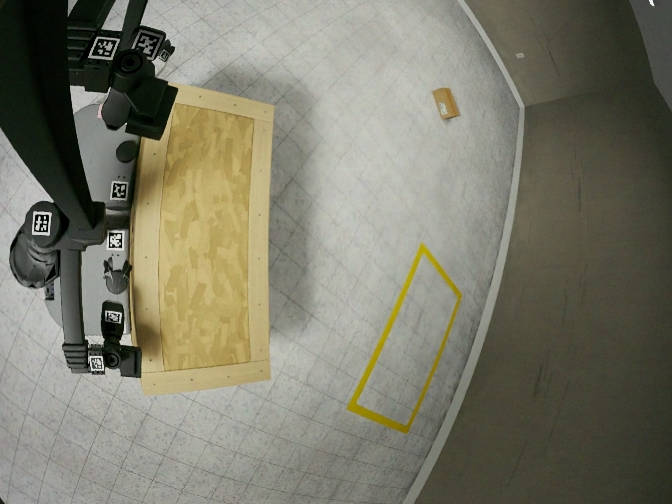

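Emit:
execute_actions(
  actions=[
    {"r3":{"base":{"translate_m":-0.45},"joints":{"lift_m":0.28}},"r2":{"base":{"translate_m":-0.03}},"r1":{"joints":{"lift_m":0.4,"wrist_pitch_rad":-0.4}}},
  ],
  cameras=[],
)

Emit:
execute_actions(
  actions=[
    {"r3":{"base":{"rotate_rad":-0.45}},"r1":{"joints":{"wrist_yaw_rad":0.0}}},
  ],
  cameras=[],
)

Emit:
execute_actions(
  actions=[
    {"r3":{"base":{"translate_m":0.33}},"r1":{"joints":{"wrist_pitch_rad":0.0,"gripper_m":0.0,"lift_m":0.25}},"r2":{"joints":{"lift_m":0.45}}},
  ],
  cameras=[],
)

Emit:
execute_actions(
  actions=[
    {"r3":{"base":{"rotate_rad":0.43}},"r2":{"base":{"translate_m":-0.42},"joints":{"lift_m":0.28}}},
  ],
  cameras=["r2_nav_camera","r3_nav_camera","r1_nav_camera"],
)

Scene clock: 842.03 s.
r1.base_odometry: x=+0.346 y=-2.274 heading=-0.090 (m, m, rad; r1's odometry frame)
r1.turned_by_wheels: +0.000 (rad since the last result)
r1.turned_by_imu: -0.001 (rad since the last result)
r1.base_tilt: forward=+1.1 right=+0.9 (deg)
r1.lidar_m: 1.48 0.96 0.91 4.02 4.45 2.92 1.31 1.02 1.00 1.06 1.56 1.52
r1.head_depth_mm: 2986 2344 1892 1602 1384 1227 1095 / 3025 1975 1784 1603 1397 1224 1094 / 2993 2344 1849 1600 1383 1217 1093 / 3035 2323 1889 1596 1383 1221 1094 / 3004 2313 1851 1516 1389 1225 1087 / 3021 2323 1163 1465 1388 1221 1093 / 3017 2121 1810 1579 1386 1221 1088
r1.base_status: not commanded
r1.joint_positions: lift_m=+0.400 arm_m=+0.001 wrist_yaw_rad=+2.998 wrist_pitch_rad=-0.420 wrist_roll_rad=+0.004 gripper_m=+0.037 head_pan_rad=-0.007 head_tilt_rad=-0.890
r1.joint_status: all done
r1.motor_effort: left_wheel=-2(2) right_wheel=+2(2) lift_m=+25(26) arm_m=+0(1) wrist_yaw_rad=+4(2) wrist_pitch_rad=+8(9) wrist_roll_rad=+0(0) gripper_m=+0(0) head_pan_rad=+4(4) head_tilt_rad=-6(6) (%)
r1.hand_pose: x=+0.0109 y=+0.0759 z=+0.4121 quat_wxyz=(+0.197, +0.701, +0.097, +0.678) (m; r1's base frame)
r1.wrist_depth_mm: - - - - - - - / - - - - - - - / - - - - - 893 - / 901 914 892 892 897 885 840 / 747 746 - 721 737 724 722 / 643 633 - 624 605 612 609 / 539 543 - 572 542 535 526
r2.base_odometry: x=+0.285 y=-2.239 heading=-1.185 (m, m, rad; r2's odometry frame)
r2.turned_by_wheels: +0.000 (rad since the last result)
r2.turned_by_imu: -0.002 (rad since the last result)
r2.base_tilt: forward=-0.7 right=-1.1 (deg)
r2.lidar_m: - - 0.15 2.70 2.09 0.97 2.19 0.54 0.56 0.32 0.15 -
r2.head_depth_mm: 2420 2465 1971 1646 982 865 780 / 2585 2426 1974 1649 978 864 778 / 2761 2421 1934 1637 969 855 774 / 2865 2397 1927 1625 967 846 769 / 3000 2348 1911 1599 963 848 769 / 3014 2320 1895 1597 1382 1153 789 / 3003 2327 1880 1596 1373 1208 1081
r2.base_status: done
r2.joint_positions: lift_m=+0.700 arm_m=+0.003 wrist_yaw_rad=+3.000 wrist_pitch_rad=-0.577 wrist_roll_rad=-0.014 gripper_m=+0.037 head_pan_rad=-0.002 head_tilt_rad=-0.895
r2.joint_status: not commanded
r2.motor_effort: left_wheel=+1(35) right_wheel=+0(14) lift_m=+44(43) arm_m=+0(0) wrist_yaw_rad=+0(0) wrist_pitch_rad=+9(9) wrist_roll_rad=-1(1) gripper_m=+0(0) head_pan_rad=+1(1) head_tilt_rad=-3(4) (%)
r2.hand_pose: x=+0.0072 y=+0.0517 z=+0.6787 quat_wxyz=(+0.248, +0.685, +0.155, +0.667) (m; r2's base frame)
r2.wrist_depth_mm: - - - - - - - / - - - - - - - / - - - - - - - / - - - - - - - / - - - - - - - / 922 939 - 919 1000 925 487 / 832 833 816 851 418 429 432
r3.base_odometry: x=+0.516 y=-1.206 heading=-2.048 (m, m, rad; r3's odometry frame)
r3.turned_by_wheels: +0.000 (rad since the last result)
r3.turned_by_imu: -0.002 (rad since the last result)
r3.base_tilt: forward=-0.7 right=-0.7 (deg)
r3.lidar_m: 0.50 0.52 0.56 1.13 1.14 1.96 2.09 0.80 0.86 3.70 2.84 0.52
r3.head_depth_mm: 2484 2523 1997 1681 1434 1247 1103 / 2651 2481 2001 1626 1366 1242 1104 / 2796 2482 1947 1142 1042 1235 1097 / 2908 2432 1949 1125 1036 1227 1089 / 3065 2363 1943 1121 1031 1211 1087 / 3128 2348 1901 1111 1023 1189 1077 / 3071 2346 1891 1109 1019 1053 1039
r3.base_status: done
r3.joint_positions: lift_m=+0.280 arm_m=+0.000 wrist_yaw_rad=+3.002 wrist_pitch_rad=-0.572 wrist_roll_rad=+0.012 gripper_m=+0.037 head_pan_rad=-0.003 head_tilt_rad=-0.894
r3.joint_status: all done
r3.motor_effort: left_wheel=+1(21) right_wheel=+1(25) lift_m=+12(15) arm_m=-1(1) wrist_yaw_rad=-2(3) wrist_pitch_rad=+9(9) wrist_roll_rad=+1(1) gripper_m=-1(1) head_pan_rad=+1(1) head_tilt_rad=-1(1) (%)
r3.hand_pose: x=+0.0070 y=+0.0551 z=+0.2602 quat_wxyz=(+0.247, +0.694, +0.150, +0.659) (m; r3's base frame)
r3.wrist_depth_mm: 928 - - - - 620 478 / 811 - 837 828 537 514 484 / 656 652 664 665 441 417 436 / 546 549 552 553 488 471 482 / 467 478 - - 493 489 473 / - - - - 438 424 428 / - - - - 373 382 380
pictures: none
No camera images: the call's "cameras" was empty. Leave "cameras" out to get every camera's image.

Scene clock: 844.53 s.
r1.base_odometry: x=+0.346 y=-2.274 heading=-0.090 (m, m, rad; r1's odometry frame)
r1.turned_by_wheels: +0.000 (rad since the last result)
r1.turned_by_imu: +0.000 (rad since the last result)
r1.base_tilt: forward=+1.3 right=+0.8 (deg)
r1.lidar_m: 1.48 0.97 0.90 3.99 4.44 2.93 1.31 1.02 1.00 1.06 1.56 1.52
r1.head_depth_mm: 3023 2332 1891 1605 1393 1222 1092 / 2988 1974 1800 1605 1381 1225 1089 / 2998 2328 1831 1609 1381 1223 1092 / 3013 2330 1903 1602 1387 1224 1093 / 2996 2327 1901 1517 1381 1222 1094 / 2957 2317 1213 1437 1381 1217 1090 / 3016 2321 1109 1529 1387 1222 1092
r1.base_status: not commanded
r1.joint_positions: lift_m=+0.400 arm_m=+0.001 wrist_yaw_rad=+0.003 wrist_pitch_rad=-0.420 wrist_roll_rad=+0.004 gripper_m=+0.037 head_pan_rad=-0.007 head_tilt_rad=-0.890
r1.joint_status: all done
r1.motor_effort: left_wheel=-2(2) right_wheel=+2(2) lift_m=+25(25) arm_m=+1(1) wrist_yaw_rad=-3(5) wrist_pitch_rad=+8(8) wrist_roll_rad=+0(0) gripper_m=+0(1) head_pan_rad=+4(4) head_tilt_rad=-6(7) (%)
r1.hand_pose: x=-0.0208 y=-0.3701 z=+0.4121 quat_wxyz=(+0.691, +0.148, -0.692, -0.147) (m; r1's base frame)
r1.wrist_depth_mm: - - - 854 756 649 558 / - - - 965 807 712 618 / - - - - 894 759 647 / 928 894 904 888 886 806 686 / 754 739 749 744 753 712 697 / 630 620 630 616 611 621 614 / 548 550 549 544 546 541 536
r2.base_odometry: x=+0.285 y=-2.239 heading=-1.185 (m, m, rad; r2's odometry frame)
r2.turned_by_wheels: +0.000 (rad since the last result)
r2.turned_by_imu: -0.001 (rad since the last result)
r2.base_tilt: forward=-0.7 right=-1.2 (deg)
r2.lidar_m: - - 0.15 2.69 2.10 0.98 2.19 0.47 0.56 0.32 0.15 -
r2.head_depth_mm: 2436 2430 1970 1655 979 864 779 / 2598 2418 1966 1634 976 860 777 / 2781 2372 1940 1620 971 854 771 / 2869 2374 1942 1626 969 850 769 / 2979 2358 1908 1613 959 846 767 / 3061 2355 1907 1598 1380 1152 790 / 2990 2297 1893 1589 1378 1209 1078
r2.base_status: not commanded
r2.joint_positions: lift_m=+0.700 arm_m=+0.003 wrist_yaw_rad=+3.000 wrist_pitch_rad=-0.577 wrist_roll_rad=-0.014 gripper_m=+0.037 head_pan_rad=-0.002 head_tilt_rad=-0.895
r2.joint_status: not commanded
r2.motor_effort: left_wheel=+1(1) right_wheel=+0(1) lift_m=+44(43) arm_m=+0(0) wrist_yaw_rad=+0(0) wrist_pitch_rad=+8(9) wrist_roll_rad=-1(1) gripper_m=-1(0) head_pan_rad=+1(1) head_tilt_rad=-4(4) (%)
r2.hand_pose: x=+0.0072 y=+0.0517 z=+0.6787 quat_wxyz=(+0.248, +0.685, +0.155, +0.667) (m; r2's base frame)
r2.wrist_depth_mm: - - - - - - - / - - - - - - - / - - - - - - - / - - - - - - - / - - - - - - - / 927 945 - 940 953 936 476 / 835 822 830 857 416 424 432
r3.base_odometry: x=+0.516 y=-1.206 heading=-2.498 (m, m, rad; r3's odometry frame)
r3.turned_by_wheels: -0.450 (rad since the last result)
r3.turned_by_imu: -0.444 (rad since the last result)
r3.base_tilt: forward=-0.6 right=-0.8 (deg)
r3.lidar_m: 0.51 0.50 0.53 0.63 1.13 1.10 1.96 2.15 0.80 3.77 3.48 2.81
r3.head_depth_mm: 2385 2489 2022 1683 1420 1245 1107 / 2453 2473 1976 1652 1417 1242 1103 / 2485 2443 1959 1642 1408 1236 1096 / 2534 2423 1949 1617 1342 1228 1094 / 2564 2389 1928 1117 1078 1224 1079 / 2586 2356 1920 1110 1004 1191 1078 / 2677 2316 1885 1101 972 1145 1076
r3.base_status: done
r3.joint_positions: lift_m=+0.280 arm_m=+0.000 wrist_yaw_rad=+3.002 wrist_pitch_rad=-0.572 wrist_roll_rad=+0.012 gripper_m=+0.037 head_pan_rad=-0.003 head_tilt_rad=-0.894
r3.joint_status: not commanded
r3.motor_effort: left_wheel=+2(7) right_wheel=-1(4) lift_m=+12(12) arm_m=-1(1) wrist_yaw_rad=-2(2) wrist_pitch_rad=+9(9) wrist_roll_rad=+1(1) gripper_m=-1(1) head_pan_rad=+2(2) head_tilt_rad=-1(1) (%)
r3.hand_pose: x=+0.0070 y=+0.0551 z=+0.2602 quat_wxyz=(+0.247, +0.694, +0.150, +0.659) (m; r3's base frame)
r3.wrist_depth_mm: - - - 648 595 472 390 / 792 - 565 503 541 503 414 / 637 647 557 465 548 530 427 / 535 543 553 523 563 552 453 / 466 486 - - 493 486 469 / - - - - 435 427 433 / - - - - 375 381 384
pictures: none
No camera images: the call's "cameras" was empty. Leave "cameras" out to get every camera's image.

Scene clock: 847.63 s.
r1.base_odometry: x=+0.346 y=-2.274 heading=-0.090 (m, m, rad; r1's odometry frame)
r1.turned_by_wheels: +0.000 (rad since the last result)
r1.turned_by_imu: +0.000 (rad since the last result)
r1.base_tilt: forward=+1.2 right=+0.8 (deg)
r1.lidar_m: 1.48 1.25 0.90 3.98 4.44 2.93 1.31 1.01 1.00 1.06 1.55 1.52
r1.head_depth_mm: 3006 2309 1900 1608 1388 1218 1094 / 3023 1978 1809 1601 1391 1221 1094 / 3013 2313 1856 1603 1382 1219 1087 / 3010 2330 1895 1596 1387 1222 1093 / 3018 2309 1891 1596 1390 1224 1090 / 3019 2316 1897 1606 1381 1225 1093 / 3015 2327 1665 1537 1390 1224 1090
r1.base_status: not commanded
r1.joint_positions: lift_m=+0.250 arm_m=+0.001 wrist_yaw_rad=+0.003 wrist_pitch_rad=-0.023 wrist_roll_rad=+0.004 gripper_m=+0.000 head_pan_rad=-0.007 head_tilt_rad=-0.890
r1.joint_status: all done
r1.motor_effort: left_wheel=-2(3) right_wheel=+2(2) lift_m=+20(20) arm_m=+1(1) wrist_yaw_rad=-3(5) wrist_pitch_rad=+9(9) wrist_roll_rad=+0(0) gripper_m=-4(94) head_pan_rad=+4(4) head_tilt_rad=-6(6) (%)
r1.hand_pose: x=-0.0207 y=-0.4016 z=+0.3588 quat_wxyz=(+0.706, +0.010, -0.708, -0.007) (m; r1's base frame)
r1.wrist_depth_mm: - - - 883 760 667 572 / - - - 931 780 674 583 / - - - 948 801 689 604 / - - - - 843 714 629 / - - - - 852 739 648 / 802 790 787 720 739 690 651 / 616 600 594 585 581 578 567
r2.base_odometry: x=+0.285 y=-2.239 heading=-1.185 (m, m, rad; r2's odometry frame)
r2.turned_by_wheels: +0.000 (rad since the last result)
r2.turned_by_imu: -0.001 (rad since the last result)
r2.base_tilt: forward=-0.6 right=-1.1 (deg)
r2.lidar_m: - - 0.15 2.71 2.10 0.98 2.20 1.39 0.41 0.32 0.15 -
r2.head_depth_mm: 2442 2451 1973 1648 983 864 778 / 2585 2420 1951 1649 978 859 776 / 2741 2413 1947 1624 973 855 774 / 2855 2398 1912 1632 966 850 770 / 3005 2372 1925 1603 965 848 765 / 3032 2333 1909 1595 1382 1158 787 / 3021 2313 1879 1600 1370 1212 1083
r2.base_status: not commanded
r2.joint_positions: lift_m=+0.450 arm_m=+0.003 wrist_yaw_rad=+3.000 wrist_pitch_rad=-0.577 wrist_roll_rad=-0.014 gripper_m=+0.037 head_pan_rad=-0.002 head_tilt_rad=-0.895
r2.joint_status: all done
r2.motor_effort: left_wheel=+1(0) right_wheel=+0(0) lift_m=+27(39) arm_m=+0(0) wrist_yaw_rad=+0(0) wrist_pitch_rad=+9(9) wrist_roll_rad=-2(1) gripper_m=+0(0) head_pan_rad=+1(1) head_tilt_rad=-4(3) (%)
r2.hand_pose: x=+0.0072 y=+0.0517 z=+0.4292 quat_wxyz=(+0.248, +0.685, +0.155, +0.667) (m; r2's base frame)
r2.wrist_depth_mm: - - - - - - - / - - - - - - - / - - - - - - - / 877 856 881 857 271 264 263 / 731 734 746 734 235 226 229 / 643 648 - 642 205 197 199 / 578 571 - 559 298 176 175
r3.base_odometry: x=+0.252 y=-1.404 heading=-2.498 (m, m, rad; r3's odometry frame)
r3.turned_by_wheels: +0.000 (rad since the last result)
r3.turned_by_imu: +0.001 (rad since the last result)
r3.base_tilt: forward=-0.7 right=-0.8 (deg)
r3.lidar_m: 0.21 0.21 0.22 0.32 0.55 1.36 2.28 1.00 0.99 3.83 3.10 2.50
r3.head_depth_mm: 2127 2360 1998 1666 1426 1255 1113 / 2146 2387 1987 1659 1417 1244 1106 / 2199 2409 1956 1644 1417 1235 1095 / 2234 2416 1964 1633 1400 1227 1090 / 2273 2379 1945 1615 1348 849 1054 / 2306 2347 1902 1619 963 844 930 / 2329 2330 1885 1592 952 835 782
r3.base_status: done
r3.joint_positions: lift_m=+0.280 arm_m=+0.000 wrist_yaw_rad=+3.002 wrist_pitch_rad=-0.572 wrist_roll_rad=+0.012 gripper_m=+0.037 head_pan_rad=-0.003 head_tilt_rad=-0.894
r3.joint_status: not commanded
r3.motor_effort: left_wheel=+2(7) right_wheel=-1(5) lift_m=+12(12) arm_m=-1(1) wrist_yaw_rad=-3(2) wrist_pitch_rad=+9(9) wrist_roll_rad=+1(1) gripper_m=+0(0) head_pan_rad=+1(2) head_tilt_rad=-1(1) (%)
r3.hand_pose: x=+0.0070 y=+0.0551 z=+0.2602 quat_wxyz=(+0.247, +0.694, +0.150, +0.659) (m; r3's base frame)
r3.wrist_depth_mm: - - 556 364 265 207 169 / 503 - 509 404 288 220 180 / 414 413 512 453 310 236 190 / 512 460 545 518 340 253 200 / 469 480 - - 358 270 211 / - - - - 362 289 223 / - - - - 368 310 236
pictures: none
No camera images: the call's "cameras" was empty. Leave "cameras" out to get every camera's image.

Scene clock: 851.60 s.
r1.base_odometry: x=+0.346 y=-2.274 heading=-0.090 (m, m, rad; r1's odometry frame)
r1.turned_by_wheels: +0.000 (rad since the last result)
r1.turned_by_imu: -0.001 (rad since the last result)
r1.base_tilt: forward=+1.2 right=+0.8 (deg)
r1.lidar_m: 1.49 0.59 1.05 4.02 4.45 2.92 1.31 1.02 1.00 1.06 1.56 1.53
r1.head_depth_mm: 3009 2329 1894 1598 1385 1223 1094 / 3030 1986 1784 1608 1381 1218 1087 / 3065 2320 1841 1609 1390 1224 1093 / 2980 2337 1892 1610 1383 1225 1095 / 3018 2319 1917 1600 1316 1221 1095 / 3012 2314 1884 1037 1194 1224 1094 / 3048 2330 1625 1018 1113 1220 1090
r1.base_status: not commanded
r1.joint_positions: lift_m=+0.250 arm_m=+0.001 wrist_yaw_rad=+0.003 wrist_pitch_rad=-0.023 wrist_roll_rad=+0.004 gripper_m=+0.000 head_pan_rad=-0.007 head_tilt_rad=-0.890
r1.joint_status: not commanded
r1.motor_effort: left_wheel=-2(2) right_wheel=+2(2) lift_m=+21(20) arm_m=+0(1) wrist_yaw_rad=-3(4) wrist_pitch_rad=+9(9) wrist_roll_rad=+0(0) gripper_m=-3(3) head_pan_rad=+4(4) head_tilt_rad=-6(5) (%)
r1.hand_pose: x=-0.0207 y=-0.4016 z=+0.3588 quat_wxyz=(+0.706, +0.010, -0.708, -0.007) (m; r1's base frame)
r1.wrist_depth_mm: - - - 887 761 659 568 / - - - 920 773 654 592 / - - - 957 814 690 604 / - - - - 838 721 625 / - - - - 868 754 636 / 788 786 793 715 751 709 650 / 618 611 586 586 578 571 579
r2.base_odometry: x=+0.127 y=-1.849 heading=-1.185 (m, m, rad; r2's odometry frame)
r2.turned_by_wheels: +0.000 (rad since the last result)
r2.turned_by_imu: -0.003 (rad since the last result)
r2.base_tilt: forward=-0.6 right=-1.4 (deg)
r2.lidar_m: 0.50 0.52 4.65 2.25 0.73 1.72 1.83 2.66 1.10 4.05 0.46 0.52
r2.head_depth_mm: 2756 2448 1973 1144 1073 1107 1019 / 2890 2421 1971 1138 1074 1240 1106 / 2977 2411 1939 1129 1070 1235 1105 / 3094 2410 1927 1122 1066 1226 1100 / 3068 2348 1922 1121 1061 1222 1089 / 3056 2340 1900 1599 1361 1215 1089 / 3021 2322 1883 1595 1375 1219 1081
r2.base_status: done
r2.joint_positions: lift_m=+0.280 arm_m=+0.003 wrist_yaw_rad=+3.000 wrist_pitch_rad=-0.577 wrist_roll_rad=-0.014 gripper_m=+0.037 head_pan_rad=-0.002 head_tilt_rad=-0.895
r2.joint_status: all done
r2.motor_effort: left_wheel=+1(8) right_wheel=-1(7) lift_m=+27(27) arm_m=+0(0) wrist_yaw_rad=+0(0) wrist_pitch_rad=+9(9) wrist_roll_rad=-1(1) gripper_m=+0(0) head_pan_rad=+1(1) head_tilt_rad=-3(3) (%)
r2.hand_pose: x=+0.0072 y=+0.0517 z=+0.2592 quat_wxyz=(+0.248, +0.685, +0.155, +0.667) (m; r2's base frame)
r2.wrist_depth_mm: 726 - - - - - - / 582 - 909 910 919 914 899 / 631 - 731 725 726 718 702 / 598 610 604 600 600 605 591 / 517 516 537 537 514 508 515 / 461 - - - 458 447 446 / - - - - 392 400 405
r3.base_odometry: x=+0.252 y=-1.404 heading=-2.068 (m, m, rad; r3's odometry frame)
r3.turned_by_wheels: +0.430 (rad since the last result)
r3.turned_by_imu: +0.423 (rad since the last result)
r3.base_tilt: forward=-0.5 right=-0.8 (deg)
r3.lidar_m: 0.20 0.21 0.29 0.74 2.34 2.29 2.42 0.98 3.83 3.33 2.51 0.21
r3.head_depth_mm: 2161 2364 2018 1668 1431 1251 1108 / 2290 2453 1982 1654 1410 1244 1107 / 2456 2430 1972 1636 1385 1193 1080 / 2638 2420 1956 1636 972 852 1056 / 2773 2385 1930 1619 967 851 1054 / 2907 2348 1905 1591 961 843 1049 / 3050 2335 1885 1586 956 837 1040
r3.base_status: done
r3.joint_positions: lift_m=+0.280 arm_m=+0.000 wrist_yaw_rad=+3.002 wrist_pitch_rad=-0.572 wrist_roll_rad=+0.012 gripper_m=+0.037 head_pan_rad=-0.003 head_tilt_rad=-0.894
r3.joint_status: not commanded
r3.motor_effort: left_wheel=-1(4) right_wheel=+3(7) lift_m=+12(12) arm_m=-1(1) wrist_yaw_rad=-1(2) wrist_pitch_rad=+9(9) wrist_roll_rad=+1(1) gripper_m=+0(0) head_pan_rad=+1(2) head_tilt_rad=-1(1) (%)
r3.hand_pose: x=+0.0070 y=+0.0551 z=+0.2602 quat_wxyz=(+0.247, +0.694, +0.150, +0.659) (m; r3's base frame)
r3.wrist_depth_mm: 602 - - - 427 273 198 / 485 - 840 809 439 278 202 / 438 498 662 673 457 286 207 / 488 516 555 559 476 294 211 / 469 487 - - 460 297 215 / - - - - 425 305 218 / - - - - 375 310 222
pictures: r1_nav_camera (sideways: a quarter turn counterclockwise sets it upright), r2_nav_camera (sideways: a quarter turn counterclockwise sets it upright), r3_nav_camera (sideways: a quarter turn counterclockwise sets it upright)
camera_calibration (this result's frames):
r1_nav_camera: T_world_to_cam=[[0.769366, 0.029824, 0.638112, -0.798016], [-0.00948868, -0.998266, 0.0580973, -0.0206689], [0.638738, -0.0507529, -0.767749, 0.952539], [0, 0, 0, 1]] pos_world=[0.00534736, 0.0515111, 1.24174]
r2_nav_camera: T_world_to_cam=[[0.780129, 0.0425412, 0.62417, -0.776089], [0.0438836, -0.998949, 0.0132361, 0.0409646], [0.624077, 0.017065, -0.781176, 0.969775], [0, 0, 0, 1]] pos_world=[-0.00156286, 0.0573881, 1.24143]
r3_nav_camera: T_world_to_cam=[[0.77201, -0.0093636, 0.635542, -0.784558], [0.0318981, -0.998061, -0.0534521, 0.113846], [0.63481, 0.0615381, -0.770214, 0.954632], [0, 0, 0, 1]] pos_world=[-0.00395554, 0.0475327, 1.23998]
Images, in order (width x height): r1_nav_camera 672x504, r2_nav_camera 672x504, r3_nav_camera 672x504.

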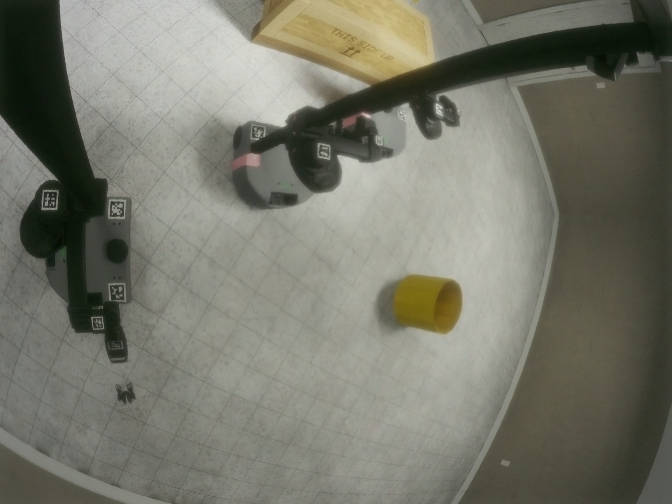

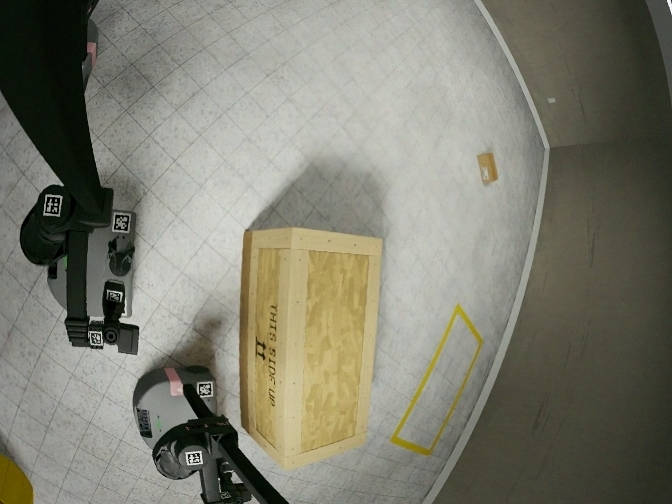

